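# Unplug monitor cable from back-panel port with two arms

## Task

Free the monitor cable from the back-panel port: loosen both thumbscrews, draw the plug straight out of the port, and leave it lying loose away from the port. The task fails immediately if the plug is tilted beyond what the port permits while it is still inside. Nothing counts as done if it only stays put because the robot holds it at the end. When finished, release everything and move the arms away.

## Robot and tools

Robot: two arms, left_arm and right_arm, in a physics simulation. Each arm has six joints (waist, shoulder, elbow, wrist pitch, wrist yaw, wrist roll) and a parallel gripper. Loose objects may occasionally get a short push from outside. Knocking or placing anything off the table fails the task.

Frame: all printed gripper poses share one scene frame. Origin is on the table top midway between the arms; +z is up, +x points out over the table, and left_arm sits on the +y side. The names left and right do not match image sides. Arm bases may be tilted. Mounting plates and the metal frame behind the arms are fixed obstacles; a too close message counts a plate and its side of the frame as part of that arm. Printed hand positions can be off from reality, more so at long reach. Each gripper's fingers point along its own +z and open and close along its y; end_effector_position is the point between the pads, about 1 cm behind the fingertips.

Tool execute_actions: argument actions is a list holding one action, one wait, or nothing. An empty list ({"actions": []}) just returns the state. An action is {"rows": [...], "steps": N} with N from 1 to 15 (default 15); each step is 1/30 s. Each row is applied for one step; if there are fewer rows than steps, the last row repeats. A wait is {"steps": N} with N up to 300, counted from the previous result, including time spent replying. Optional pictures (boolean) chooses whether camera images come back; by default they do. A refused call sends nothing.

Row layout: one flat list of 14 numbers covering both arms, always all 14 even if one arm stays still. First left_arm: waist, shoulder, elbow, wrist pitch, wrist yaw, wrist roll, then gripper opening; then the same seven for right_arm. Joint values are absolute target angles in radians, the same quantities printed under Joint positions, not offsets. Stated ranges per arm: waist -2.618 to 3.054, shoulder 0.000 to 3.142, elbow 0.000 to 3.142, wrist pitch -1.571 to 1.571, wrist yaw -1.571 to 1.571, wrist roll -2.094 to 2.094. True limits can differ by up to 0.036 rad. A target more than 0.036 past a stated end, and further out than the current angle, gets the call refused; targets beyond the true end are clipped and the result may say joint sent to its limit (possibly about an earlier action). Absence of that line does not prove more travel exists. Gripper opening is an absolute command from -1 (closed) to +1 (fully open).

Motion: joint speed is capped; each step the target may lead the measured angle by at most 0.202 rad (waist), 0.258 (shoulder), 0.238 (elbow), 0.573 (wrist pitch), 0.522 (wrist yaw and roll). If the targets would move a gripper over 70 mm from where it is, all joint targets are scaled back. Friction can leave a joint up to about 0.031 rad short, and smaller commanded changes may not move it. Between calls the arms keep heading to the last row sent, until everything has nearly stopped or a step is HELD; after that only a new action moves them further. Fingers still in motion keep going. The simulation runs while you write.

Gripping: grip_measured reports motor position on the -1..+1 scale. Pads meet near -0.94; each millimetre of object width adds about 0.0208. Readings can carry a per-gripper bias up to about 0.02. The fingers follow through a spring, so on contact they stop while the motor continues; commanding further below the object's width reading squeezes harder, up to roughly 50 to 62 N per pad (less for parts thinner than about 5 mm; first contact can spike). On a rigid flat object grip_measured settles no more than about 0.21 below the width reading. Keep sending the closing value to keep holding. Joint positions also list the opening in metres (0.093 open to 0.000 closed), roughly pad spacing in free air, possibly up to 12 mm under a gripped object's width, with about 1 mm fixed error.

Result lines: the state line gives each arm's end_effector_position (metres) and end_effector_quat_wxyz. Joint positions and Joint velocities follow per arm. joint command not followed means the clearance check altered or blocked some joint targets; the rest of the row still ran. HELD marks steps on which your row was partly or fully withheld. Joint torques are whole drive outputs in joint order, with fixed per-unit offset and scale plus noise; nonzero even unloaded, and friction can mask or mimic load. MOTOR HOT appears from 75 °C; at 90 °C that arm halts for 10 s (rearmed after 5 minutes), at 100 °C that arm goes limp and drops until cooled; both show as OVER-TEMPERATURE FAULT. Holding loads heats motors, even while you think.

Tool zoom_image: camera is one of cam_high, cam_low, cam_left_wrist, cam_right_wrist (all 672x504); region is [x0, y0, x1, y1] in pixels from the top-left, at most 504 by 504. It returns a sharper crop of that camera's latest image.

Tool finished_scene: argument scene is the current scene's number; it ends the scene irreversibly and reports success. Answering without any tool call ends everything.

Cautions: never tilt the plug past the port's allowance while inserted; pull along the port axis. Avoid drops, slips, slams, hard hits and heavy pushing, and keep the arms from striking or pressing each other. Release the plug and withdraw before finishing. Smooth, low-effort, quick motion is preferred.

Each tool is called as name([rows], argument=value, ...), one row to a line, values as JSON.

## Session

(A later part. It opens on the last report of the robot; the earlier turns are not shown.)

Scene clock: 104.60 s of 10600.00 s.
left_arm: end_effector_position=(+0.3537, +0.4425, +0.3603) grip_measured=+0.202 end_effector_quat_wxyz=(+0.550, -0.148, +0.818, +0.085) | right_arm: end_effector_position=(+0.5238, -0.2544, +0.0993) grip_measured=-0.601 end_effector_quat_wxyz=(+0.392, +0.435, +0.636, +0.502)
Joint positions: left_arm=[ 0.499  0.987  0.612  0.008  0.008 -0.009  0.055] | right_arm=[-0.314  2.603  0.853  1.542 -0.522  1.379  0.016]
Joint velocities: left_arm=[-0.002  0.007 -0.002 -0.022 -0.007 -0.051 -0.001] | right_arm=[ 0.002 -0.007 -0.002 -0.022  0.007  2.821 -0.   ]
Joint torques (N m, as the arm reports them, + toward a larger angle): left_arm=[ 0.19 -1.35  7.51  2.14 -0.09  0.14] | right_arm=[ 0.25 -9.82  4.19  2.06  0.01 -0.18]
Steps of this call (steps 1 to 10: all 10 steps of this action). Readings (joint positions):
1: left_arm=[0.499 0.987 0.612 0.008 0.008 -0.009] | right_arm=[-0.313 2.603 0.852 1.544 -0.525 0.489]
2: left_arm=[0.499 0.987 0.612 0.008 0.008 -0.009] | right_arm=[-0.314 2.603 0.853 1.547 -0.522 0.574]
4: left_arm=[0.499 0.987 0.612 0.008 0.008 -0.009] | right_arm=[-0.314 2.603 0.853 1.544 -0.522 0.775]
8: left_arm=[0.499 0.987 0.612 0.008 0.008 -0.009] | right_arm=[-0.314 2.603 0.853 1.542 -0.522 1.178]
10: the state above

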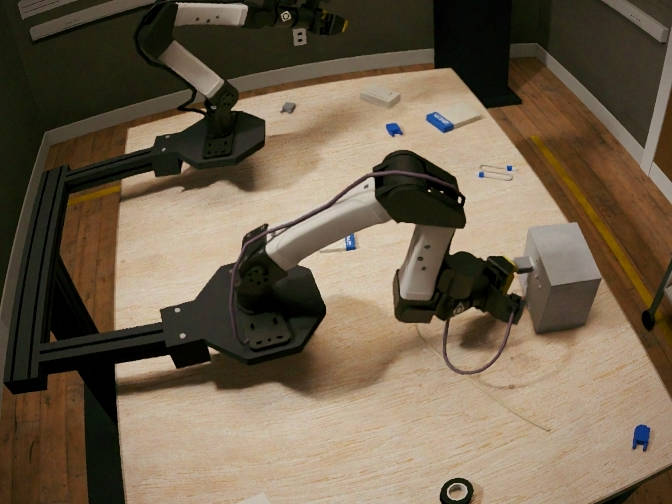

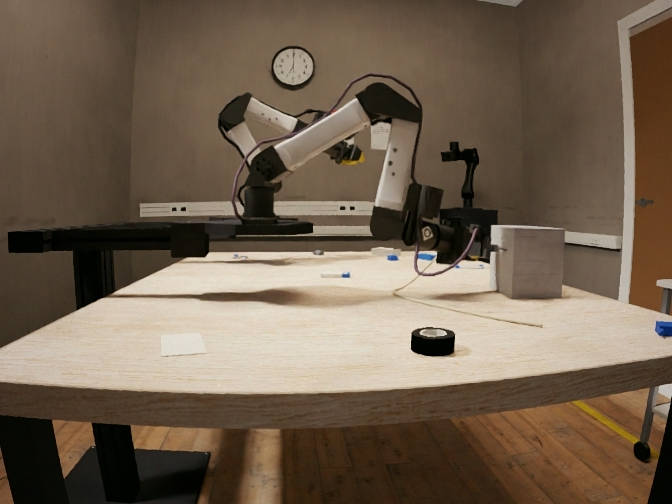

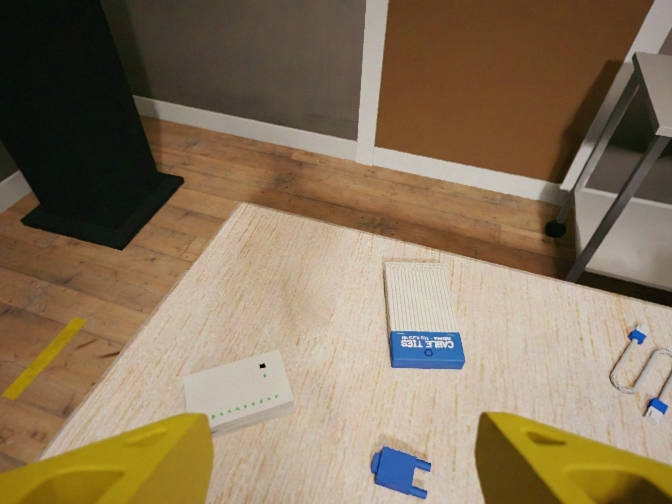

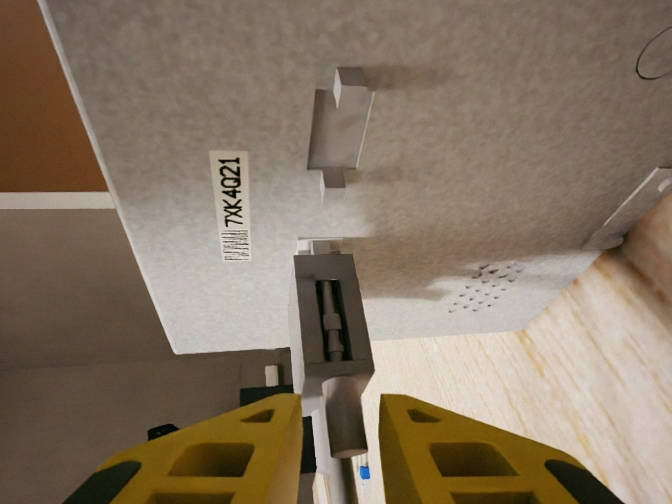

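Slight progress; continuing.

execute_actions([
  {"rows":[[0.5,1,0.6,0,0,0,0.2,-0.31,2.6,0.86,1.55,-0.52,1.8,-0.93],[0.5,1,0.6,0,0,0,0.2,-0.31,2.6,0.86,1.55,-0.52,0.3,-0.93]]},
], pictures=false)

execute_actions([
  {"rows":[[0.5,1,0.6,0,0,0,0.2,-0.31,2.6,0.86,1.54,-0.52,0.5,-0.6],[0.5,1,0.6,0,0,0,0.2,-0.31,2.6,0.86,1.54,-0.52,2,-0.6]]},
], pictures=false)

execute_actions([
  {"rows":[[0.5,1,0.6,0,0,0,0.2,-0.31,2.6,0.86,1.55,-0.52,1.8,-0.93],[0.5,1,0.6,0,0,0,0.2,-0.31,2.6,0.86,1.55,-0.52,0.3,-0.93]]},
], pictures=false)

execute_actions([
  {"rows":[[0.5,1,0.6,0,0,0,0.2,-0.31,2.6,0.86,1.54,-0.52,0.5,-0.6],[0.5,1,0.6,0,0,0,0.2,-0.31,2.6,0.86,1.54,-0.52,2,-0.6]]},
], pictures=false)

execute_actions([
  {"rows":[[0.5,1,0.6,0,0,0,0.2,-0.31,2.6,0.86,1.55,-0.52,1.8,-0.93],[0.5,1,0.6,0,0,0,0.2,-0.31,2.6,0.86,1.55,-0.52,0.3,-0.93]]},
], pictures=false)

execute_actions([
  {"rows":[[0.5,1,0.6,0,0,0,0.2,-0.31,2.6,0.86,1.54,-0.52,0.5,-0.6],[0.5,1,0.6,0,0,0,0.2,-0.31,2.6,0.86,1.54,-0.52,2,-0.6]]},
], pictures=false)

execute_actions([
  {"rows":[[0.5,1,0.6,0,0,0,0.2,-0.31,2.6,0.86,1.55,-0.52,1.8,-0.93],[0.5,1,0.6,0,0,0,0.2,-0.31,2.6,0.86,1.55,-0.52,0.3,-0.93]]},
], pictures=false)

execute_actions([
  {"rows":[[0.5,1,0.6,0,0,0,0.2,-0.31,2.6,0.86,1.54,-0.52,0.5,-0.6],[0.5,1,0.6,0,0,0,0.2,-0.31,2.6,0.86,1.54,-0.52,2,-0.6]]},
], pictures=false)

execute_actions([
  {"rows":[[0.5,1,0.6,0,0,0,0.2,-0.31,2.6,0.86,1.55,-0.52,1.8,-0.93],[0.5,1,0.6,0,0,0,0.2,-0.31,2.6,0.86,1.55,-0.52,0.3,-0.93]]},
], pictures=false)

execute_actions([
  {"rows":[[0.5,1,0.6,0,0,0,0.2,-0.31,2.6,0.86,1.54,-0.52,0.5,-0.6],[0.5,1,0.6,0,0,0,0.2,-0.31,2.6,0.86,1.54,-0.52,2,-0.6]]},
], pictures=false)

execute_actions([
  {"rows":[[0.5,1,0.6,0,0,0,0.2,-0.31,2.6,0.86,1.55,-0.52,1.8,-0.93],[0.5,1,0.6,0,0,0,0.2,-0.31,2.6,0.86,1.55,-0.52,0.3,-0.93]]},
], pictures=false)

execute_actions([
  {"rows":[[0.5,1,0.6,0,0,0,0.2,-0.31,2.6,0.86,1.54,-0.52,0.5,-0.6],[0.5,1,0.6,0,0,0,0.2,-0.31,2.6,0.86,1.54,-0.52,1.8,-0.6]],"steps":10},
])

zoom_image(camera="cam_right_wrist", region=[220,220,460,480])

Scene clock: 122.13 s of 10600.00 s.
left_arm: end_effector_position=(+0.3537, +0.4425, +0.3603) grip_measured=+0.202 end_effector_quat_wxyz=(+0.550, -0.148, +0.818, +0.085) | right_arm: end_effector_position=(+0.5234, -0.2529, +0.0989) grip_measured=-0.918 end_effector_quat_wxyz=(+0.562, +0.135, +0.759, +0.301)
Joint positions: left_arm=[ 0.499  0.987  0.612  0.008  0.008 -0.009  0.055] | right_arm=[-0.313  2.603  0.853  1.541 -0.528  0.536  0.001]
Joint velocities: left_arm=[ 0.012  0.007  0.012 -0.022 -0.022 -0.066 -0.   ] | right_arm=[-0.012  0.027 -0.022  0.022 -0.095 -1.355  0.   ]
Joint torques (N m, as the arm reports them, + toward a larger angle): left_arm=[ 0.29 -1.4   7.51  2.11 -0.09  0.11] | right_arm=[-0.12 -9.72  3.96  2.12  0.25 -0.57]
Steps of this call (steps 1 to 45: the robot went on to your last target; steps 46 to 110: nothing new was sent; then 13.37 s passed at rest; steps 111 to 125: all 15 steps of this action). Readings (joint positions):
111: left_arm=[0.499 0.987 0.612 0.008 0.008 -0.009] | right_arm=[-0.314 2.603 0.853 1.540 -0.522 1.796]
112: left_arm=[0.499 0.987 0.612 0.008 0.008 -0.009] | right_arm=[-0.313 2.603 0.853 1.536 -0.521 1.712]
114: left_arm=[0.499 0.987 0.612 0.008 0.008 -0.009] | right_arm=[-0.313 2.603 0.853 1.537 -0.521 1.513]
118: left_arm=[0.499 0.987 0.612 0.008 0.008 -0.009] | right_arm=[-0.313 2.603 0.853 1.537 -0.523 1.119]
125: the state above

Scene clock: 122.63 s of 10600.00 s.
left_arm: end_effector_position=(+0.3537, +0.4425, +0.3603) grip_measured=+0.202 end_effector_quat_wxyz=(+0.550, -0.148, +0.818, +0.085) | right_arm: end_effector_position=(+0.5236, -0.2543, +0.0986) grip_measured=-0.601 end_effector_quat_wxyz=(+0.278, +0.559, +0.532, +0.573)
Joint positions: left_arm=[ 0.499  0.987  0.612  0.008  0.008 -0.009  0.055] | right_arm=[-0.314  2.603  0.853  1.54  -0.522  1.799  0.016]
Joint velocities: left_arm=[-0.002  0.002 -0.002  0.007 -0.037  0.051  0.   ] | right_arm=[-0.002 -0.012  0.017  0.037 -0.081  1.355  0.   ]
Joint torques (N m, as the arm reports them, + toward a larger angle): left_arm=[ 0.24 -1.47  7.52  2.15 -0.06  0.14] | right_arm=[ 0.1  -9.81  3.85  2.1   0.07 -0.11]
Steps of this call (steps 1 to 15: all 15 steps of this action). Readings (joint positions):
1: left_arm=[0.499 0.987 0.612 0.008 0.008 -0.009] | right_arm=[-0.313 2.603 0.853 1.542 -0.525 0.526]
2: left_arm=[0.499 0.987 0.612 0.008 0.008 -0.009] | right_arm=[-0.314 2.603 0.853 1.545 -0.522 0.610]
4: left_arm=[0.499 0.987 0.612 0.008 0.008 -0.009] | right_arm=[-0.314 2.603 0.853 1.542 -0.522 0.811]
8: left_arm=[0.499 0.987 0.612 0.008 0.008 -0.009] | right_arm=[-0.314 2.603 0.853 1.541 -0.522 1.213]
15: the state above

Scene clock: 123.13 s of 10600.00 s.
left_arm: end_effector_position=(+0.3537, +0.4425, +0.3603) grip_measured=+0.202 end_effector_quat_wxyz=(+0.550, -0.148, +0.818, +0.085) | right_arm: end_effector_position=(+0.5233, -0.2530, +0.0989) grip_measured=-0.918 end_effector_quat_wxyz=(+0.561, +0.137, +0.759, +0.302)
Joint positions: left_arm=[ 0.499  0.987  0.612  0.008  0.008 -0.009  0.055] | right_arm=[-0.314  2.603  0.853  1.541 -0.529  0.542  0.001]
Joint velocities: left_arm=[ 0.002 -0.012 -0.012 -0.022 -0.007 -0.022 -0.   ] | right_arm=[-0.017 -0.012 -0.012  0.125 -0.095 -1.385 -0.001]
Joint torques (N m, as the arm reports them, + toward a larger angle): left_arm=[ 0.22 -1.45  7.5   2.17 -0.07  0.12] | right_arm=[-0.14 -9.67  4.34  2.07  0.36 -0.52]
Steps of this call (steps 1 to 15: all 15 steps of this action). Readings (joint positions):
1: left_arm=[0.499 0.987 0.612 0.008 0.008 -0.009] | right_arm=[-0.314 2.603 0.853 1.540 -0.522 1.808]
2: left_arm=[0.499 0.987 0.612 0.008 0.008 -0.009] | right_arm=[-0.314 2.603 0.853 1.537 -0.522 1.724]
4: left_arm=[0.499 0.987 0.612 0.008 0.008 -0.009] | right_arm=[-0.314 2.603 0.853 1.537 -0.522 1.524]
8: left_arm=[0.499 0.987 0.612 0.008 0.008 -0.009] | right_arm=[-0.314 2.603 0.853 1.537 -0.523 1.130]
15: the state above

Scene clock: 123.63 s of 10600.00 s.
left_arm: end_effector_position=(+0.3537, +0.4425, +0.3603) grip_measured=+0.202 end_effector_quat_wxyz=(+0.550, -0.148, +0.818, +0.085) | right_arm: end_effector_position=(+0.5236, -0.2542, +0.0986) grip_measured=-0.601 end_effector_quat_wxyz=(+0.277, +0.559, +0.531, +0.573)
Joint positions: left_arm=[ 0.499  0.987  0.612  0.008  0.008 -0.009  0.055] | right_arm=[-0.314  2.603  0.853  1.54  -0.523  1.801  0.016]
Joint velocities: left_arm=[-0.022  0.007 -0.022  0.022  0.051  0.037  0.001] | right_arm=[ 0.002  0.002 -0.007  0.066  0.022  1.326 -0.   ]
Joint torques (N m, as the arm reports them, + toward a larger angle): left_arm=[ 0.24 -1.43  7.56  2.14 -0.06  0.13] | right_arm=[ 0.28 -9.74  3.99  2.09  0.08 -0.07]
Steps of this call (steps 1 to 15: all 15 steps of this action). Readings (joint positions):
1: left_arm=[0.499 0.987 0.612 0.008 0.008 -0.009] | right_arm=[-0.314 2.603 0.853 1.542 -0.526 0.531]
2: left_arm=[0.499 0.987 0.612 0.008 0.008 -0.009] | right_arm=[-0.314 2.603 0.853 1.545 -0.523 0.614]
4: left_arm=[0.499 0.987 0.612 0.008 0.008 -0.009] | right_arm=[-0.314 2.603 0.853 1.542 -0.523 0.816]
8: left_arm=[0.499 0.987 0.612 0.008 0.008 -0.009] | right_arm=[-0.314 2.603 0.853 1.541 -0.523 1.218]
15: the state above

Scene clock: 124.13 s of 10600.00 s.
left_arm: end_effector_position=(+0.3537, +0.4425, +0.3603) grip_measured=+0.202 end_effector_quat_wxyz=(+0.550, -0.148, +0.818, +0.085) | right_arm: end_effector_position=(+0.5233, -0.2531, +0.0989) grip_measured=-0.918 end_effector_quat_wxyz=(+0.561, +0.137, +0.759, +0.303)
Joint positions: left_arm=[ 0.499  0.987  0.612  0.008  0.008 -0.009  0.055] | right_arm=[-0.314  2.603  0.853  1.541 -0.529  0.543  0.001]
Joint velocities: left_arm=[-0.022 -0.012 -0.017 -0.007 -0.037  0.007  0.001] | right_arm=[-0.017 -0.002  0.022  0.081 -0.066 -1.282  0.001]
Joint torques (N m, as the arm reports them, + toward a larger angle): left_arm=[ 0.23 -1.39  7.62  2.15 -0.09  0.12] | right_arm=[ 0.23 -9.98  4.02  2.18  0.18 -0.53]
Steps of this call (steps 1 to 15: all 15 steps of this action). Readings (joint positions):
1: left_arm=[0.499 0.987 0.612 0.008 0.008 -0.009] | right_arm=[-0.314 2.603 0.853 1.540 -0.523 1.809]
2: left_arm=[0.499 0.987 0.612 0.008 0.008 -0.009] | right_arm=[-0.314 2.603 0.853 1.537 -0.522 1.725]
4: left_arm=[0.499 0.987 0.612 0.008 0.008 -0.009] | right_arm=[-0.314 2.603 0.853 1.537 -0.522 1.526]
8: left_arm=[0.499 0.987 0.612 0.008 0.008 -0.009] | right_arm=[-0.314 2.603 0.853 1.537 -0.524 1.131]
15: the state above

Scene clock: 124.63 s of 10600.00 s.
left_arm: end_effector_position=(+0.3537, +0.4425, +0.3603) grip_measured=+0.202 end_effector_quat_wxyz=(+0.550, -0.148, +0.818, +0.085) | right_arm: end_effector_position=(+0.5237, -0.2542, +0.0987) grip_measured=-0.601 end_effector_quat_wxyz=(+0.277, +0.559, +0.531, +0.573)
Joint positions: left_arm=[ 0.499  0.987  0.612  0.008  0.008 -0.009  0.055] | right_arm=[-0.314  2.603  0.853  1.54  -0.523  1.802  0.016]
Joint velocities: left_arm=[-0.012 -0.007 -0.017 -0.037  0.066  0.037 -0.001] | right_arm=[ 0.007 -0.017 -0.007  0.022 -0.022  1.37   0.   ]
Joint torques (N m, as the arm reports them, + toward a larger angle): left_arm=[ 0.31 -1.48  7.46  2.17 -0.07  0.1 ] | right_arm=[ -0.12 -10.02   4.01   2.06   0.1   -0.14]
Steps of this call (steps 1 to 15: all 15 steps of this action). Readings (joint positions):
1: left_arm=[0.499 0.987 0.612 0.008 0.008 -0.009] | right_arm=[-0.314 2.603 0.853 1.542 -0.525 0.532]
2: left_arm=[0.499 0.987 0.612 0.008 0.008 -0.009] | right_arm=[-0.314 2.603 0.853 1.545 -0.523 0.615]
4: left_arm=[0.499 0.987 0.612 0.008 0.008 -0.009] | right_arm=[-0.314 2.603 0.853 1.542 -0.523 0.817]
8: left_arm=[0.499 0.987 0.612 0.008 0.008 -0.009] | right_arm=[-0.314 2.603 0.853 1.541 -0.523 1.219]
15: the state above

Scene clock: 125.13 s of 10600.00 s.
left_arm: end_effector_position=(+0.3537, +0.4425, +0.3603) grip_measured=+0.202 end_effector_quat_wxyz=(+0.550, -0.148, +0.818, +0.085) | right_arm: end_effector_position=(+0.5234, -0.2531, +0.0989) grip_measured=-0.918 end_effector_quat_wxyz=(+0.561, +0.138, +0.758, +0.303)
Joint positions: left_arm=[ 0.499  0.987  0.612  0.008  0.008 -0.009  0.055] | right_arm=[-0.314  2.603  0.853  1.54  -0.529  0.543  0.001]
Joint velocities: left_arm=[ 0.002 -0.007 -0.002 -0.037 -0.007 -0.007  0.001] | right_arm=[ 0.002 -0.007  0.012  0.022 -0.037 -1.341  0.001]
Joint torques (N m, as the arm reports them, + toward a larger angle): left_arm=[ 0.2  -1.42  7.49  2.14 -0.1   0.12] | right_arm=[ 0.31 -9.9   4.3   2.12  0.2  -0.68]
Steps of this call (steps 1 to 15: all 15 steps of this action). Readings (joint positions):
1: left_arm=[0.499 0.987 0.612 0.008 0.008 -0.009] | right_arm=[-0.314 2.603 0.853 1.540 -0.523 1.809]
2: left_arm=[0.499 0.987 0.612 0.008 0.008 -0.009] | right_arm=[-0.314 2.603 0.853 1.537 -0.522 1.726]
4: left_arm=[0.499 0.987 0.612 0.008 0.008 -0.009] | right_arm=[-0.314 2.603 0.853 1.537 -0.523 1.526]
8: left_arm=[0.499 0.987 0.612 0.008 0.008 -0.009] | right_arm=[-0.314 2.603 0.853 1.537 -0.524 1.131]
15: the state above

Scene clock: 125.63 s of 10600.00 s.
left_arm: end_effector_position=(+0.3537, +0.4425, +0.3603) grip_measured=+0.202 end_effector_quat_wxyz=(+0.550, -0.148, +0.818, +0.085) | right_arm: end_effector_position=(+0.5237, -0.2542, +0.0987) grip_measured=-0.601 end_effector_quat_wxyz=(+0.277, +0.559, +0.531, +0.573)
Joint positions: left_arm=[ 0.499  0.987  0.612  0.008  0.008 -0.009  0.055] | right_arm=[-0.314  2.603  0.853  1.54  -0.523  1.802  0.016]
Joint velocities: left_arm=[-0.007 -0.007  0.002 -0.007  0.007  0.051 -0.   ] | right_arm=[ 0.002  0.002 -0.007  0.051 -0.037  1.223 -0.   ]
Joint torques (N m, as the arm reports them, + toward a larger angle): left_arm=[ 0.27 -1.48  7.59  2.12 -0.07  0.15] | right_arm=[ 0.24 -9.74  4.01  2.07  0.07 -0.12]
Steps of this call (steps 1 to 15: all 15 steps of this action). Readings (joint positions):
1: left_arm=[0.499 0.987 0.612 0.008 0.008 -0.009] | right_arm=[-0.314 2.603 0.853 1.542 -0.526 0.532]
2: left_arm=[0.499 0.987 0.612 0.008 0.008 -0.009] | right_arm=[-0.314 2.603 0.853 1.545 -0.523 0.615]
4: left_arm=[0.499 0.987 0.612 0.008 0.008 -0.009] | right_arm=[-0.314 2.603 0.853 1.542 -0.523 0.817]
8: left_arm=[0.499 0.987 0.612 0.008 0.008 -0.009] | right_arm=[-0.314 2.603 0.853 1.541 -0.523 1.219]
15: the state above

Scene clock: 126.13 s of 10600.00 s.
left_arm: end_effector_position=(+0.3537, +0.4425, +0.3603) grip_measured=+0.202 end_effector_quat_wxyz=(+0.550, -0.148, +0.818, +0.085) | right_arm: end_effector_position=(+0.5234, -0.2529, +0.0988) grip_measured=-0.918 end_effector_quat_wxyz=(+0.560, +0.137, +0.759, +0.303)
Joint positions: left_arm=[ 0.499  0.987  0.612  0.008  0.008 -0.009  0.055] | right_arm=[-0.314  2.603  0.853  1.54  -0.529  0.543  0.001]
Joint velocities: left_arm=[-0.012  0.002  0.002  0.037 -0.007  0.007 -0.002] | right_arm=[-0.007  0.002 -0.002  0.037 -0.022 -1.341  0.   ]
Joint torques (N m, as the arm reports them, + toward a larger angle): left_arm=[ 0.33 -1.42  7.64  2.14 -0.06  0.14] | right_arm=[ 0.38 -9.77  3.92  2.11  0.15 -0.66]
Steps of this call (steps 1 to 15: all 15 steps of this action). Readings (joint positions):
1: left_arm=[0.499 0.987 0.612 0.008 0.008 -0.009] | right_arm=[-0.314 2.603 0.853 1.540 -0.523 1.809]
2: left_arm=[0.499 0.987 0.612 0.008 0.008 -0.009] | right_arm=[-0.314 2.603 0.853 1.537 -0.523 1.726]
4: left_arm=[0.499 0.987 0.612 0.008 0.008 -0.009] | right_arm=[-0.314 2.603 0.853 1.537 -0.523 1.526]
8: left_arm=[0.499 0.987 0.612 0.008 0.008 -0.009] | right_arm=[-0.314 2.603 0.853 1.537 -0.524 1.131]
15: the state above

Scene clock: 126.63 s of 10600.00 s.
left_arm: end_effector_position=(+0.3537, +0.4425, +0.3603) grip_measured=+0.202 end_effector_quat_wxyz=(+0.550, -0.148, +0.818, +0.085) | right_arm: end_effector_position=(+0.5237, -0.2541, +0.0989) grip_measured=-0.601 end_effector_quat_wxyz=(+0.277, +0.559, +0.531, +0.574)
Joint positions: left_arm=[ 0.499  0.987  0.612  0.008  0.008 -0.009  0.055] | right_arm=[-0.314  2.603  0.853  1.54  -0.523  1.802  0.016]
Joint velocities: left_arm=[-0.012 -0.007 -0.012 -0.037 -0.066  0.022 -0.   ] | right_arm=[ 0.012 -0.002 -0.007  0.022  0.007  1.267  0.001]
Joint torques (N m, as the arm reports them, + toward a larger angle): left_arm=[ 0.15 -1.45  7.47  2.19 -0.1   0.12] | right_arm=[  0.22 -10.1    4.01   2.05   0.07  -0.17]
Steps of this call (steps 1 to 15: all 15 steps of this action). Readings (joint positions):
1: left_arm=[0.499 0.987 0.612 0.008 0.008 -0.009] | right_arm=[-0.314 2.603 0.853 1.542 -0.526 0.532]
2: left_arm=[0.499 0.987 0.612 0.008 0.008 -0.009] | right_arm=[-0.314 2.603 0.853 1.545 -0.523 0.616]
4: left_arm=[0.499 0.987 0.612 0.008 0.008 -0.009] | right_arm=[-0.314 2.603 0.853 1.543 -0.523 0.817]
8: left_arm=[0.499 0.987 0.612 0.008 0.008 -0.009] | right_arm=[-0.314 2.603 0.853 1.541 -0.523 1.219]
15: the state above

Scene clock: 127.13 s of 10600.00 s.
left_arm: end_effector_position=(+0.3537, +0.4425, +0.3603) grip_measured=+0.202 end_effector_quat_wxyz=(+0.550, -0.148, +0.818, +0.085) | right_arm: end_effector_position=(+0.5235, -0.2531, +0.0989) grip_measured=-0.918 end_effector_quat_wxyz=(+0.560, +0.138, +0.759, +0.303)
Joint positions: left_arm=[ 0.499  0.987  0.612  0.008  0.008 -0.009  0.055] | right_arm=[-0.314  2.603  0.853  1.54  -0.528  0.544  0.001]
Joint velocities: left_arm=[-0.007  0.002 -0.002 -0.022 -0.007  0.11  -0.   ] | right_arm=[ 0.007 -0.002 -0.012  0.081 -0.022 -1.326  0.001]
Joint torques (N m, as the arm reports them, + toward a larger angle): left_arm=[ 0.31 -1.43  7.48  2.13 -0.09  0.13] | right_arm=[ 0.32 -9.77  4.01  2.18  0.18 -0.65]
Steps of this call (steps 1 to 15: all 15 steps of this action). Readings (joint positions):
1: left_arm=[0.499 0.987 0.612 0.008 0.008 -0.009] | right_arm=[-0.314 2.603 0.853 1.540 -0.523 1.810]
2: left_arm=[0.499 0.987 0.612 0.008 0.008 -0.009] | right_arm=[-0.314 2.603 0.853 1.536 -0.523 1.726]
4: left_arm=[0.499 0.987 0.612 0.008 0.008 -0.009] | right_arm=[-0.314 2.603 0.853 1.536 -0.523 1.526]
8: left_arm=[0.499 0.987 0.612 0.008 0.008 -0.009] | right_arm=[-0.314 2.603 0.853 1.536 -0.525 1.132]
15: the state above

Scene clock: 127.47 s of 10600.00 s.
left_arm: end_effector_position=(+0.3537, +0.4425, +0.3603) grip_measured=+0.202 end_effector_quat_wxyz=(+0.550, -0.148, +0.818, +0.085) | right_arm: end_effector_position=(+0.5239, -0.2543, +0.0990) grip_measured=-0.601 end_effector_quat_wxyz=(+0.383, +0.446, +0.629, +0.509)
Joint positions: left_arm=[ 0.499  0.987  0.612  0.008  0.008 -0.009  0.055] | right_arm=[-0.314  2.603  0.853  1.54  -0.523  1.414  0.016]
Joint velocities: left_arm=[-0.022  0.002 -0.007  0.022 -0.022  0.051  0.   ] | right_arm=[-0.007 -0.002 -0.017 -0.007  0.007  2.571 -0.001]
Joint torques (N m, as the arm reports them, + toward a larger angle): left_arm=[ 0.37 -1.4   7.47  2.14 -0.1   0.13] | right_arm=[ 0.21 -9.76  3.98  2.11  0.07 -0.11]
Steps of this call (steps 1 to 10: all 10 steps of this action). Readings (joint positions):
1: left_arm=[0.499 0.987 0.612 0.008 0.008 -0.009] | right_arm=[-0.314 2.603 0.853 1.541 -0.525 0.533]
2: left_arm=[0.499 0.987 0.612 0.008 0.008 -0.009] | right_arm=[-0.314 2.603 0.853 1.544 -0.523 0.616]
4: left_arm=[0.499 0.987 0.612 0.008 0.008 -0.009] | right_arm=[-0.314 2.603 0.853 1.542 -0.523 0.818]
8: left_arm=[0.499 0.987 0.612 0.008 0.008 -0.009] | right_arm=[-0.314 2.603 0.853 1.540 -0.523 1.220]
10: the state above

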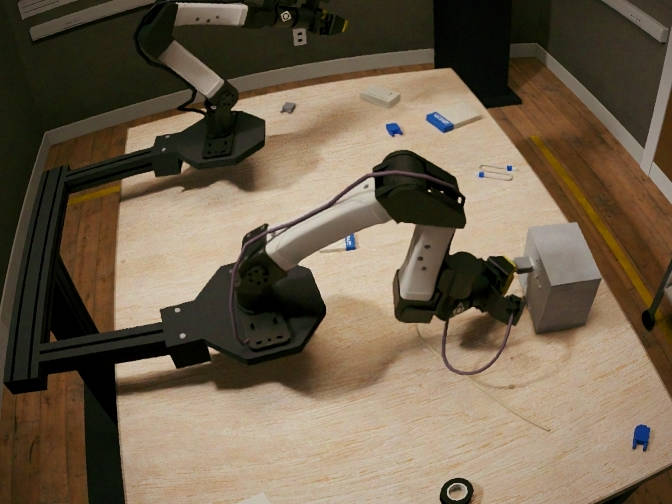

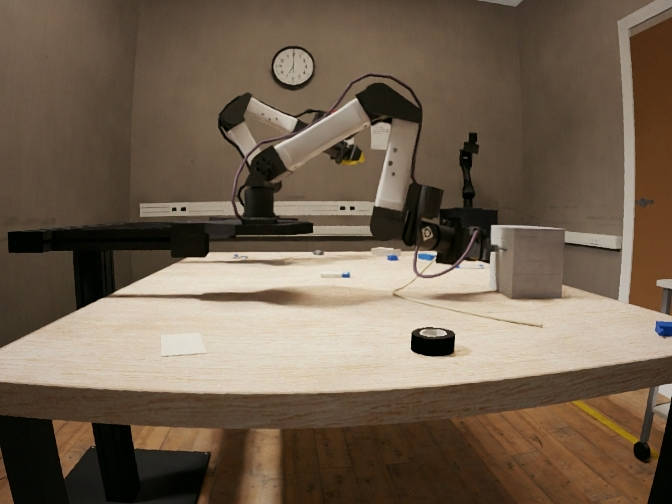

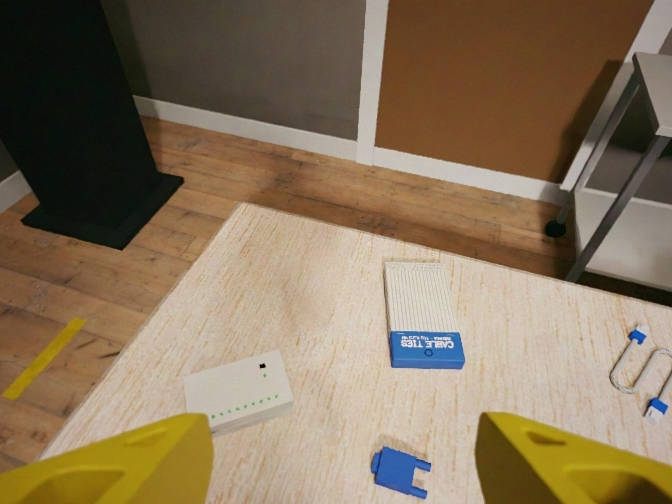

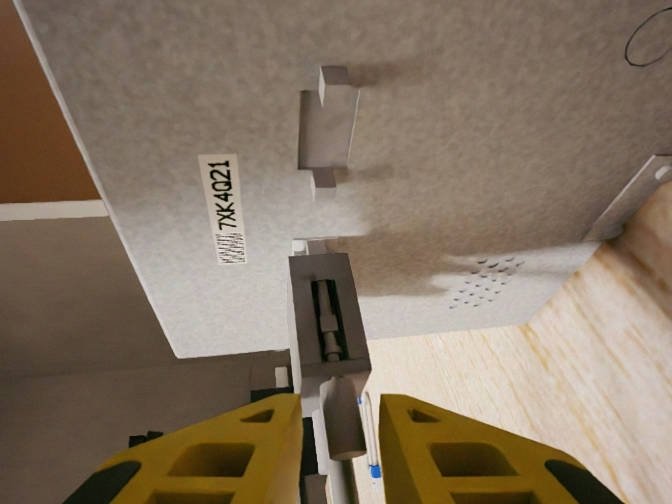

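Region (220, 220, 460, 480) of cam_right_wrist's 672x504 image, scaled by 1.938, with more detail than that image has; it fills the left 465 columns of this view, and the rest is white.

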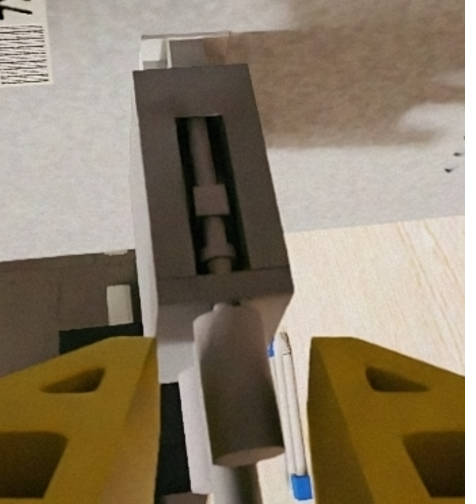

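execute_actions([
  {"rows":[[0.5,1,0.6,0,0,0,0.2,-0.31,2.6,0.85,1.55,-0.52,1.8,-0.93],[0.5,1,0.6,0,0,0,0.2,-0.31,2.6,0.85,1.55,-0.52,0.3,-0.93]]},
], pictures=false)

execute_actions([
  {"rows":[[0.5,1,0.6,0,0,0,0.2,-0.31,2.6,0.85,1.54,-0.52,0.5,-0.6],[0.5,1,0.6,0,0,0,0.2,-0.31,2.6,0.85,1.54,-0.52,2,-0.6]]},
], pictures=false)

execute_actions([
  {"rows":[[0.5,1,0.6,0,0,0,0.2,-0.31,2.6,0.85,1.55,-0.52,1.8,-0.93],[0.5,1,0.6,0,0,0,0.2,-0.31,2.6,0.85,1.55,-0.52,0.3,-0.93]]},
], pictures=false)

execute_actions([
  {"rows":[[0.5,1,0.6,0,0,0,0.2,-0.31,2.6,0.85,1.54,-0.52,0.5,-0.6],[0.5,1,0.6,0,0,0,0.2,-0.31,2.6,0.85,1.54,-0.52,2,-0.6]]},
], pictures=false)

execute_actions([
  {"rows":[[0.5,1,0.6,0,0,0,0.2,-0.31,2.6,0.85,1.55,-0.52,1.8,-0.93],[0.5,1,0.6,0,0,0,0.2,-0.31,2.6,0.85,1.55,-0.52,0.3,-0.93]]},
], pictures=false)

execute_actions([
  {"rows":[[0.5,1,0.6,0,0,0,0.2,-0.31,2.6,0.85,1.54,-0.52,0.5,-0.6],[0.5,1,0.6,0,0,0,0.2,-0.31,2.6,0.85,1.54,-0.52,2,-0.6]]},
], pictures=false)

execute_actions([
  {"rows":[[0.5,1,0.6,0,0,0,0.2,-0.31,2.6,0.85,1.55,-0.52,1.8,-0.93],[0.5,1,0.6,0,0,0,0.2,-0.31,2.6,0.85,1.55,-0.52,0.3,-0.93]]},
], pictures=false)

execute_actions([
  {"rows":[[0.5,1,0.6,0,0,0,0.2,-0.31,2.6,0.85,1.54,-0.52,0.5,-0.6],[0.5,1,0.6,0,0,0,0.2,-0.31,2.6,0.85,1.54,-0.52,2,-0.6]]},
], pictures=false)

execute_actions([
  {"rows":[[0.5,1,0.6,0,0,0,0.2,-0.31,2.6,0.85,1.55,-0.52,1.8,-0.93],[0.5,1,0.6,0,0,0,0.2,-0.31,2.6,0.85,1.55,-0.52,0.3,-0.93]]},
], pictures=false)

execute_actions([
  {"rows":[[0.5,1,0.6,0,0,0,0.2,-0.31,2.6,0.85,1.54,-0.52,0.5,-0.6],[0.5,1,0.6,0,0,0,0.2,-0.31,2.6,0.85,1.54,-0.52,2,-0.6]]},
], pictures=false)

execute_actions([
  {"rows":[[0.5,1,0.6,0,0,0,0.2,-0.31,2.6,0.85,1.55,-0.52,1.8,-0.93],[0.5,1,0.6,0,0,0,0.2,-0.31,2.6,0.85,1.55,-0.52,0.3,-0.93]]},
], pictures=false)

execute_actions([
  {"rows":[[0.5,1,0.6,0,0,0,0.2,-0.31,2.6,0.85,1.54,-0.52,0.5,-0.6],[0.5,1,0.6,0,0,0,0.2,-0.31,2.6,0.85,1.54,-0.52,1.8,-0.6]],"steps":10},
])

zoom_image(camera="cam_right_wrist", region=[220,220,460,480])

Scene clock: 142.07 s of 10600.00 s.
left_arm: end_effector_position=(+0.3537, +0.4425, +0.3603) grip_measured=+0.202 end_effector_quat_wxyz=(+0.550, -0.148, +0.818, +0.085) | right_arm: end_effector_position=(+0.5233, -0.2532, +0.0988) grip_measured=-0.918 end_effector_quat_wxyz=(+0.562, +0.135, +0.759, +0.301)
Joint positions: left_arm=[ 0.499  0.987  0.612  0.008  0.008 -0.009  0.055] | right_arm=[-0.314  2.604  0.852  1.542 -0.528  0.537  0.001]
Joint velocities: left_arm=[ 0.012 -0.002 -0.007 -0.022  0.051  0.037 -0.   ] | right_arm=[ 0.007 -0.012 -0.002  0.125 -0.081 -1.267 -0.   ]
Joint torques (N m, as the arm reports them, + toward a larger angle): left_arm=[ 0.21 -1.42  7.45  2.16 -0.09  0.18] | right_arm=[ 0.06 -9.81  3.01  2.08  0.23 -0.55]
Steps of this call (steps 1 to 45: the robot went on to your last target; steps 46 to 110: nothing new was sent; then 10.43 s passed at rest; steps 111 to 125: all 15 steps of this action). Readings (joint positions):
111: left_arm=[0.499 0.987 0.612 0.008 0.008 -0.009] | right_arm=[-0.314 2.603 0.853 1.540 -0.523 1.796]
112: left_arm=[0.499 0.987 0.612 0.008 0.008 -0.009] | right_arm=[-0.314 2.604 0.853 1.536 -0.522 1.712]
114: left_arm=[0.499 0.987 0.612 0.008 0.008 -0.009] | right_arm=[-0.314 2.604 0.853 1.537 -0.522 1.512]
118: left_arm=[0.499 0.987 0.612 0.008 0.008 -0.009] | right_arm=[-0.314 2.604 0.853 1.537 -0.523 1.118]
125: the state above

Scene clock: 142.57 s of 10600.00 s.
left_arm: end_effector_position=(+0.3537, +0.4425, +0.3603) grip_measured=+0.202 end_effector_quat_wxyz=(+0.550, -0.148, +0.818, +0.085) | right_arm: end_effector_position=(+0.5235, -0.2541, +0.0986) grip_measured=-0.601 end_effector_quat_wxyz=(+0.278, +0.559, +0.532, +0.573)
Joint positions: left_arm=[ 0.499  0.987  0.612  0.008  0.008 -0.009  0.055] | right_arm=[-0.314  2.603  0.852  1.54  -0.522  1.8    0.016]
Joint velocities: left_arm=[-0.007  0.002  0.002  0.007  0.007 -0.051 -0.001] | right_arm=[-0.002  0.002 -0.007  0.066  0.066  1.311 -0.   ]
Joint torques (N m, as the arm reports them, + toward a larger angle): left_arm=[ 0.26 -1.52  7.57  2.16 -0.08  0.12] | right_arm=[ 0.4  -9.82  3.27  2.04  0.12 -0.12]
Steps of this call (steps 1 to 15: all 15 steps of this action). Readings (joint positions):
1: left_arm=[0.499 0.987 0.612 0.008 0.008 -0.009] | right_arm=[-0.314 2.604 0.852 1.544 -0.524 0.527]
2: left_arm=[0.499 0.987 0.612 0.008 0.008 -0.009] | right_arm=[-0.314 2.603 0.852 1.546 -0.522 0.611]
4: left_arm=[0.499 0.987 0.612 0.008 0.008 -0.009] | right_arm=[-0.314 2.603 0.852 1.543 -0.522 0.812]
8: left_arm=[0.499 0.987 0.612 0.008 0.008 -0.009] | right_arm=[-0.314 2.603 0.852 1.542 -0.522 1.215]
15: the state above

Scene clock: 143.07 s of 10600.00 s.
left_arm: end_effector_position=(+0.3537, +0.4425, +0.3603) grip_measured=+0.202 end_effector_quat_wxyz=(+0.550, -0.148, +0.818, +0.085) | right_arm: end_effector_position=(+0.5230, -0.2532, +0.0988) grip_measured=-0.918 end_effector_quat_wxyz=(+0.561, +0.138, +0.759, +0.302)
Joint positions: left_arm=[ 0.499  0.987  0.612  0.008  0.008 -0.009  0.055] | right_arm=[-0.314  2.603  0.851  1.542 -0.527  0.542  0.001]
Joint velocities: left_arm=[ 0.007 -0.017 -0.017  0.007 -0.095 -0.007 -0.   ] | right_arm=[ 0.002 -0.027  0.012  0.051 -0.037 -1.326 -0.001]
Joint torques (N m, as the arm reports them, + toward a larger angle): left_arm=[ 0.1  -1.42  7.55  2.14 -0.09  0.11] | right_arm=[  0.13 -10.     3.38   2.03   0.19  -0.61]
Steps of this call (steps 1 to 15: all 15 steps of this action). Readings (joint positions):
1: left_arm=[0.499 0.987 0.612 0.008 0.008 -0.009] | right_arm=[-0.314 2.603 0.852 1.540 -0.522 1.808]
2: left_arm=[0.499 0.987 0.612 0.008 0.008 -0.009] | right_arm=[-0.314 2.603 0.852 1.538 -0.521 1.724]
4: left_arm=[0.499 0.987 0.612 0.008 0.008 -0.009] | right_arm=[-0.314 2.603 0.852 1.537 -0.522 1.524]
8: left_arm=[0.499 0.987 0.612 0.008 0.008 -0.009] | right_arm=[-0.314 2.603 0.852 1.537 -0.523 1.130]
15: the state above

Scene clock: 143.57 s of 10600.00 s.
left_arm: end_effector_position=(+0.3537, +0.4425, +0.3603) grip_measured=+0.202 end_effector_quat_wxyz=(+0.550, -0.148, +0.818, +0.085) | right_arm: end_effector_position=(+0.5232, -0.2541, +0.0986) grip_measured=-0.601 end_effector_quat_wxyz=(+0.277, +0.560, +0.531, +0.573)
Joint positions: left_arm=[ 0.499  0.987  0.612  0.008  0.008 -0.009  0.055] | right_arm=[-0.314  2.603  0.851  1.541 -0.522  1.802  0.016]
Joint velocities: left_arm=[ 0.002 -0.012 -0.002  0.007  0.037  0.007  0.001] | right_arm=[-0.002  0.007 -0.002  0.051 -0.066  1.326  0.   ]
Joint torques (N m, as the arm reports them, + toward a larger angle): left_arm=[ 0.24 -1.44  7.49  2.12 -0.1   0.12] | right_arm=[ 0.09 -9.83  3.16  2.06  0.07 -0.14]
Steps of this call (steps 1 to 15: all 15 steps of this action). Readings (joint positions):
1: left_arm=[0.499 0.987 0.612 0.008 0.008 -0.009] | right_arm=[-0.314 2.603 0.851 1.544 -0.524 0.532]
2: left_arm=[0.499 0.987 0.612 0.008 0.008 -0.009] | right_arm=[-0.314 2.603 0.851 1.546 -0.522 0.615]
4: left_arm=[0.499 0.987 0.612 0.008 0.008 -0.009] | right_arm=[-0.314 2.603 0.851 1.544 -0.522 0.817]
8: left_arm=[0.499 0.987 0.612 0.008 0.008 -0.009] | right_arm=[-0.314 2.603 0.851 1.542 -0.522 1.219]
15: the state above

Scene clock: 144.07 s of 10600.00 s.
left_arm: end_effector_position=(+0.3537, +0.4425, +0.3603) grip_measured=+0.202 end_effector_quat_wxyz=(+0.550, -0.148, +0.818, +0.085) | right_arm: end_effector_position=(+0.5226, -0.2529, +0.0986) grip_measured=-0.918 end_effector_quat_wxyz=(+0.560, +0.138, +0.759, +0.302)
Joint positions: left_arm=[ 0.499  0.987  0.612  0.008  0.008 -0.009  0.055] | right_arm=[-0.313  2.603  0.85   1.541 -0.528  0.543  0.001]
Joint velocities: left_arm=[ 0.012 -0.007  0.002 -0.037  0.037 -0.007 -0.   ] | right_arm=[ 0.027  0.007 -0.046  0.022 -0.007 -1.326 -0.001]
Joint torques (N m, as the arm reports them, + toward a larger angle): left_arm=[ 0.34 -1.39  7.46  2.17 -0.1   0.12] | right_arm=[ 0.37 -9.88  3.78  2.12  0.15 -0.58]
Steps of this call (steps 1 to 15: all 15 steps of this action). Readings (joint positions):
1: left_arm=[0.499 0.987 0.612 0.008 0.008 -0.009] | right_arm=[-0.314 2.603 0.851 1.540 -0.522 1.809]
2: left_arm=[0.499 0.987 0.612 0.008 0.008 -0.009] | right_arm=[-0.313 2.603 0.851 1.538 -0.521 1.726]
4: left_arm=[0.499 0.987 0.612 0.008 0.008 -0.009] | right_arm=[-0.313 2.603 0.851 1.537 -0.522 1.526]
8: left_arm=[0.499 0.987 0.612 0.008 0.008 -0.009] | right_arm=[-0.313 2.603 0.851 1.537 -0.523 1.132]
15: the state above

Scene clock: 144.57 s of 10600.00 s.
left_arm: end_effector_position=(+0.3537, +0.4425, +0.3603) grip_measured=+0.202 end_effector_quat_wxyz=(+0.550, -0.148, +0.818, +0.085) | right_arm: end_effector_position=(+0.5229, -0.2541, +0.0985) grip_measured=-0.601 end_effector_quat_wxyz=(+0.277, +0.560, +0.531, +0.572)
Joint positions: left_arm=[ 0.499  0.987  0.612  0.008  0.008 -0.009  0.055] | right_arm=[-0.314  2.602  0.849  1.541 -0.521  1.802  0.016]
Joint velocities: left_arm=[ 0.002 -0.002 -0.017 -0.007  0.081 -0.051 -0.   ] | right_arm=[-0.002  0.022 -0.012  0.022 -0.007  1.282 -0.   ]
Joint torques (N m, as the arm reports them, + toward a larger angle): left_arm=[ 0.23 -1.35  7.6   2.17 -0.11  0.13] | right_arm=[ 0.27 -9.6   3.43  2.06  0.04 -0.11]
Steps of this call (steps 1 to 15: all 15 steps of this action). Readings (joint positions):
1: left_arm=[0.499 0.987 0.612 0.008 0.008 -0.009] | right_arm=[-0.313 2.603 0.849 1.544 -0.523 0.532]
2: left_arm=[0.499 0.987 0.612 0.008 0.008 -0.009] | right_arm=[-0.314 2.602 0.849 1.547 -0.521 0.616]
4: left_arm=[0.499 0.987 0.612 0.008 0.008 -0.009] | right_arm=[-0.314 2.602 0.849 1.544 -0.521 0.817]
8: left_arm=[0.499 0.987 0.612 0.008 0.008 -0.009] | right_arm=[-0.314 2.602 0.849 1.542 -0.521 1.219]
15: the state above

Scene clock: 145.07 s of 10600.00 s.
left_arm: end_effector_position=(+0.3537, +0.4425, +0.3603) grip_measured=+0.202 end_effector_quat_wxyz=(+0.550, -0.148, +0.818, +0.085) | right_arm: end_effector_position=(+0.5226, -0.2531, +0.0988) grip_measured=-0.918 end_effector_quat_wxyz=(+0.560, +0.138, +0.759, +0.302)
Joint positions: left_arm=[ 0.499  0.987  0.612  0.008  0.008 -0.009  0.055] | right_arm=[-0.314  2.602  0.849  1.542 -0.528  0.542  0.001]
Joint velocities: left_arm=[-0.002 -0.012 -0.017  0.051  0.007 -0.066 -0.001] | right_arm=[ 0.017 -0.007  0.017  0.066 -0.037 -1.326  0.001]
Joint torques (N m, as the arm reports them, + toward a larger angle): left_arm=[ 0.13 -1.37  7.54  2.15 -0.09  0.11] | right_arm=[ 0.33 -9.76  3.26  2.06  0.2  -0.48]
Steps of this call (steps 1 to 15: all 15 steps of this action). Readings (joint positions):
1: left_arm=[0.499 0.987 0.612 0.008 0.008 -0.009] | right_arm=[-0.314 2.602 0.849 1.541 -0.521 1.810]
2: left_arm=[0.499 0.987 0.612 0.008 0.008 -0.009] | right_arm=[-0.314 2.602 0.849 1.538 -0.521 1.726]
4: left_arm=[0.499 0.987 0.612 0.008 0.008 -0.009] | right_arm=[-0.314 2.602 0.849 1.538 -0.521 1.526]
8: left_arm=[0.499 0.987 0.612 0.008 0.008 -0.009] | right_arm=[-0.314 2.602 0.849 1.538 -0.523 1.132]
15: the state above

Scene clock: 145.57 s of 10600.00 s.
left_arm: end_effector_position=(+0.3537, +0.4425, +0.3603) grip_measured=+0.202 end_effector_quat_wxyz=(+0.550, -0.148, +0.818, +0.085) | right_arm: end_effector_position=(+0.5227, -0.2540, +0.0983) grip_measured=-0.601 end_effector_quat_wxyz=(+0.276, +0.560, +0.531, +0.572)
Joint positions: left_arm=[ 0.499  0.987  0.612  0.008  0.008 -0.009  0.055] | right_arm=[-0.314  2.602  0.849  1.54  -0.521  1.801  0.016]
Joint velocities: left_arm=[-0.012 -0.002 -0.002 -0.007  0.037 -0.066 -0.   ] | right_arm=[-0.012  0.002 -0.007 -0.022 -0.051  1.429 -0.001]
Joint torques (N m, as the arm reports them, + toward a larger angle): left_arm=[ 0.19 -1.58  7.58  2.14 -0.1   0.14] | right_arm=[-0.09 -9.96  3.63  2.11  0.   -0.12]
Steps of this call (steps 1 to 15: all 15 steps of this action). Readings (joint positions):
1: left_arm=[0.499 0.987 0.612 0.008 0.008 -0.009] | right_arm=[-0.314 2.602 0.849 1.543 -0.524 0.531]
2: left_arm=[0.499 0.987 0.612 0.008 0.008 -0.009] | right_arm=[-0.314 2.602 0.849 1.546 -0.521 0.614]
4: left_arm=[0.499 0.987 0.612 0.008 0.008 -0.009] | right_arm=[-0.314 2.602 0.849 1.543 -0.521 0.816]
8: left_arm=[0.499 0.987 0.612 0.008 0.008 -0.009] | right_arm=[-0.314 2.602 0.849 1.542 -0.521 1.218]
15: the state above

Scene clock: 146.07 s of 10600.00 s.
left_arm: end_effector_position=(+0.3537, +0.4425, +0.3603) grip_measured=+0.202 end_effector_quat_wxyz=(+0.550, -0.148, +0.818, +0.085) | right_arm: end_effector_position=(+0.5225, -0.2529, +0.0988) grip_measured=-0.918 end_effector_quat_wxyz=(+0.560, +0.138, +0.759, +0.302)
Joint positions: left_arm=[ 0.499  0.987  0.612  0.008  0.008 -0.009  0.055] | right_arm=[-0.314  2.602  0.849  1.542 -0.528  0.542  0.001]
Joint velocities: left_arm=[-0.012  0.002 -0.017  0.007  0.022  0.051  0.002] | right_arm=[ 0.017 -0.017 -0.012 -0.007 -0.022 -1.414  0.001]
Joint torques (N m, as the arm reports them, + toward a larger angle): left_arm=[ 0.2  -1.43  7.61  2.14 -0.09  0.09] | right_arm=[ 0.14 -9.6   3.38  2.09  0.27 -0.55]
Steps of this call (steps 1 to 15: all 15 steps of this action). Readings (joint positions):
1: left_arm=[0.499 0.987 0.612 0.008 0.008 -0.009] | right_arm=[-0.314 2.602 0.849 1.540 -0.522 1.809]
2: left_arm=[0.499 0.987 0.612 0.008 0.008 -0.009] | right_arm=[-0.314 2.602 0.849 1.539 -0.521 1.726]
4: left_arm=[0.499 0.987 0.612 0.008 0.008 -0.009] | right_arm=[-0.314 2.602 0.849 1.539 -0.521 1.526]
8: left_arm=[0.499 0.987 0.612 0.008 0.008 -0.009] | right_arm=[-0.314 2.602 0.849 1.538 -0.523 1.132]
15: the state above

Scene clock: 146.57 s of 10600.00 s.
left_arm: end_effector_position=(+0.3537, +0.4425, +0.3603) grip_measured=+0.202 end_effector_quat_wxyz=(+0.550, -0.148, +0.818, +0.085) | right_arm: end_effector_position=(+0.5226, -0.2539, +0.0984) grip_measured=-0.601 end_effector_quat_wxyz=(+0.276, +0.560, +0.531, +0.572)
Joint positions: left_arm=[ 0.499  0.987  0.612  0.008  0.008 -0.009  0.055] | right_arm=[-0.314  2.602  0.848  1.541 -0.522  1.801  0.016]
Joint velocities: left_arm=[ 0.007 -0.007 -0.002  0.051 -0.022 -0.007  0.001] | right_arm=[ 0.012 -0.012  0.022  0.007  0.007  1.355 -0.002]
Joint torques (N m, as the arm reports them, + toward a larger angle): left_arm=[ 0.2  -1.3   7.43  2.16 -0.11  0.12] | right_arm=[ 0.08 -9.59  3.75  2.03  0.08 -0.07]
Steps of this call (steps 1 to 15: all 15 steps of this action). Readings (joint positions):
1: left_arm=[0.499 0.987 0.612 0.008 0.008 -0.009] | right_arm=[-0.314 2.602 0.848 1.544 -0.524 0.531]
2: left_arm=[0.499 0.987 0.612 0.008 0.008 -0.009] | right_arm=[-0.314 2.602 0.848 1.547 -0.522 0.614]
4: left_arm=[0.499 0.987 0.612 0.008 0.008 -0.009] | right_arm=[-0.314 2.602 0.848 1.544 -0.522 0.816]
8: left_arm=[0.499 0.987 0.612 0.008 0.008 -0.009] | right_arm=[-0.314 2.602 0.848 1.542 -0.522 1.218]
15: the state above

Scene clock: 147.07 s of 10600.00 s.
left_arm: end_effector_position=(+0.3537, +0.4425, +0.3603) grip_measured=+0.202 end_effector_quat_wxyz=(+0.550, -0.148, +0.818, +0.085) | right_arm: end_effector_position=(+0.5222, -0.2528, +0.0986) grip_measured=-0.918 end_effector_quat_wxyz=(+0.560, +0.138, +0.759, +0.302)
Joint positions: left_arm=[ 0.499  0.987  0.612  0.008  0.008 -0.009  0.055] | right_arm=[-0.314  2.602  0.848  1.542 -0.529  0.542  0.001]
Joint velocities: left_arm=[-0.017  0.007 -0.022 -0.007 -0.037  0.007 -0.001] | right_arm=[-0.012 -0.002 -0.061  0.081 -0.007 -1.37  -0.001]
Joint torques (N m, as the arm reports them, + toward a larger angle): left_arm=[ 0.14 -1.41  7.61  2.16 -0.09  0.11] | right_arm=[ 0.22 -9.86  3.79  2.09  0.17 -0.48]
Steps of this call (steps 1 to 15: all 15 steps of this action). Readings (joint positions):
1: left_arm=[0.499 0.987 0.612 0.008 0.008 -0.009] | right_arm=[-0.314 2.602 0.848 1.541 -0.522 1.809]
2: left_arm=[0.499 0.987 0.612 0.008 0.008 -0.009] | right_arm=[-0.314 2.602 0.848 1.539 -0.521 1.726]
4: left_arm=[0.499 0.987 0.612 0.008 0.008 -0.009] | right_arm=[-0.314 2.602 0.848 1.538 -0.522 1.526]
8: left_arm=[0.499 0.987 0.612 0.008 0.008 -0.009] | right_arm=[-0.314 2.602 0.848 1.538 -0.524 1.132]
15: the state above

Scene clock: 147.40 s of 10600.00 s.
left_arm: end_effector_position=(+0.3537, +0.4425, +0.3603) grip_measured=+0.202 end_effector_quat_wxyz=(+0.550, -0.148, +0.818, +0.085) | right_arm: end_effector_position=(+0.5223, -0.2540, +0.0983) grip_measured=-0.601 end_effector_quat_wxyz=(+0.382, +0.447, +0.629, +0.508)
Joint positions: left_arm=[ 0.499  0.987  0.612  0.008  0.008 -0.009  0.055] | right_arm=[-0.314  2.602  0.847  1.542 -0.522  1.413  0.016]
Joint velocities: left_arm=[-0.012 -0.002  0.012  0.037 -0.095 -0.037  0.   ] | right_arm=[ 0.002 -0.002 -0.017 -0.007  0.007  2.601 -0.   ]
Joint torques (N m, as the arm reports them, + toward a larger angle): left_arm=[ 0.25 -1.41  7.53  2.17 -0.08  0.13] | right_arm=[ 0.32 -9.73  3.67  2.16  0.04 -0.15]
Steps of this call (steps 1 to 10: all 10 steps of this action). Readings (joint positions):
1: left_arm=[0.499 0.987 0.612 0.008 0.008 -0.009] | right_arm=[-0.314 2.602 0.847 1.544 -0.525 0.531]
2: left_arm=[0.499 0.987 0.612 0.008 0.008 -0.009] | right_arm=[-0.314 2.602 0.847 1.547 -0.522 0.614]
4: left_arm=[0.499 0.987 0.612 0.008 0.008 -0.009] | right_arm=[-0.314 2.602 0.847 1.543 -0.522 0.816]
8: left_arm=[0.499 0.987 0.612 0.008 0.008 -0.009] | right_arm=[-0.314 2.602 0.847 1.542 -0.522 1.218]
10: the state above

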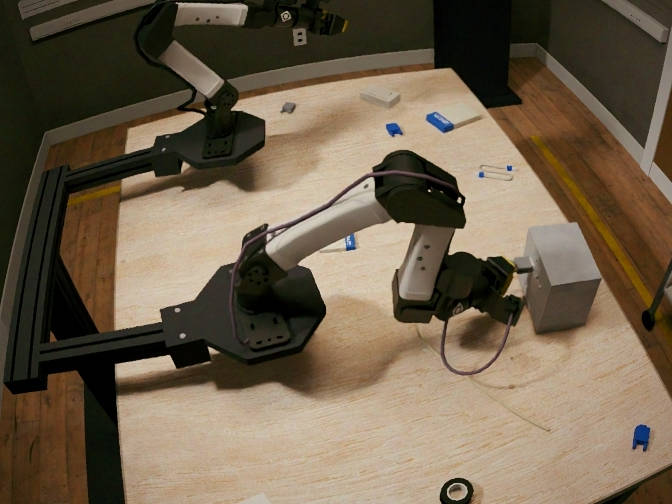

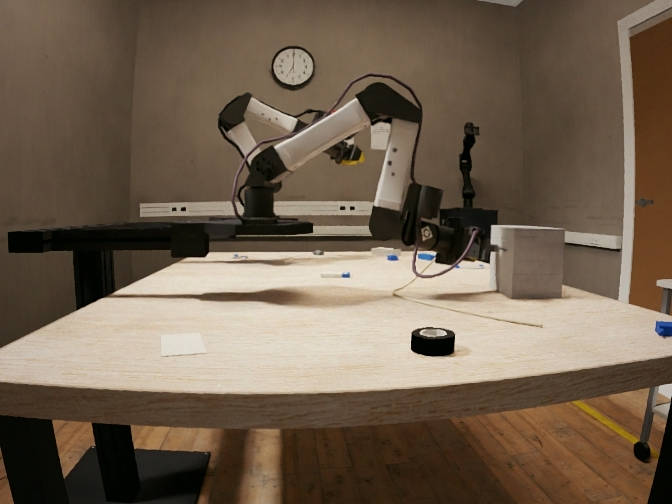

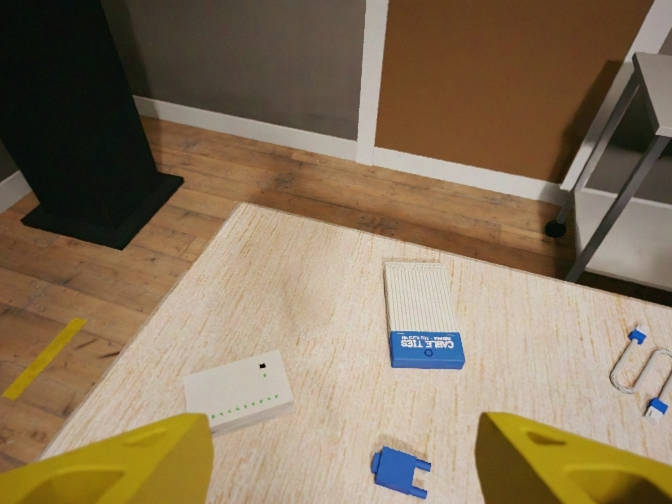

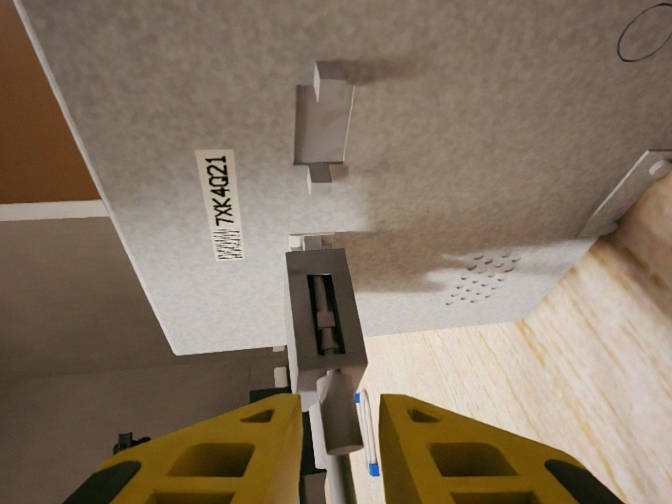

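Region (220, 220, 460, 480) of cam_right_wrist's 672x504 image, scaled by 1.938, with more detail than that image has; it fills the left 465 columns of this view, and the rest is white.

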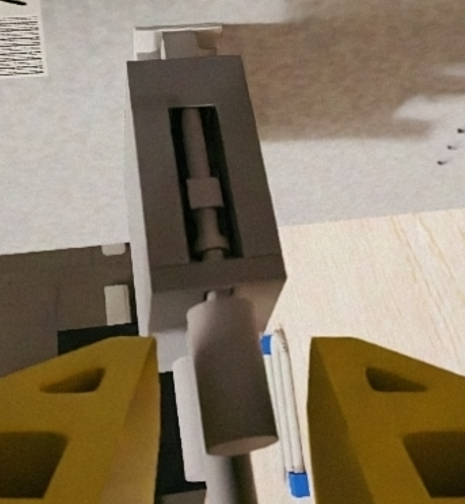

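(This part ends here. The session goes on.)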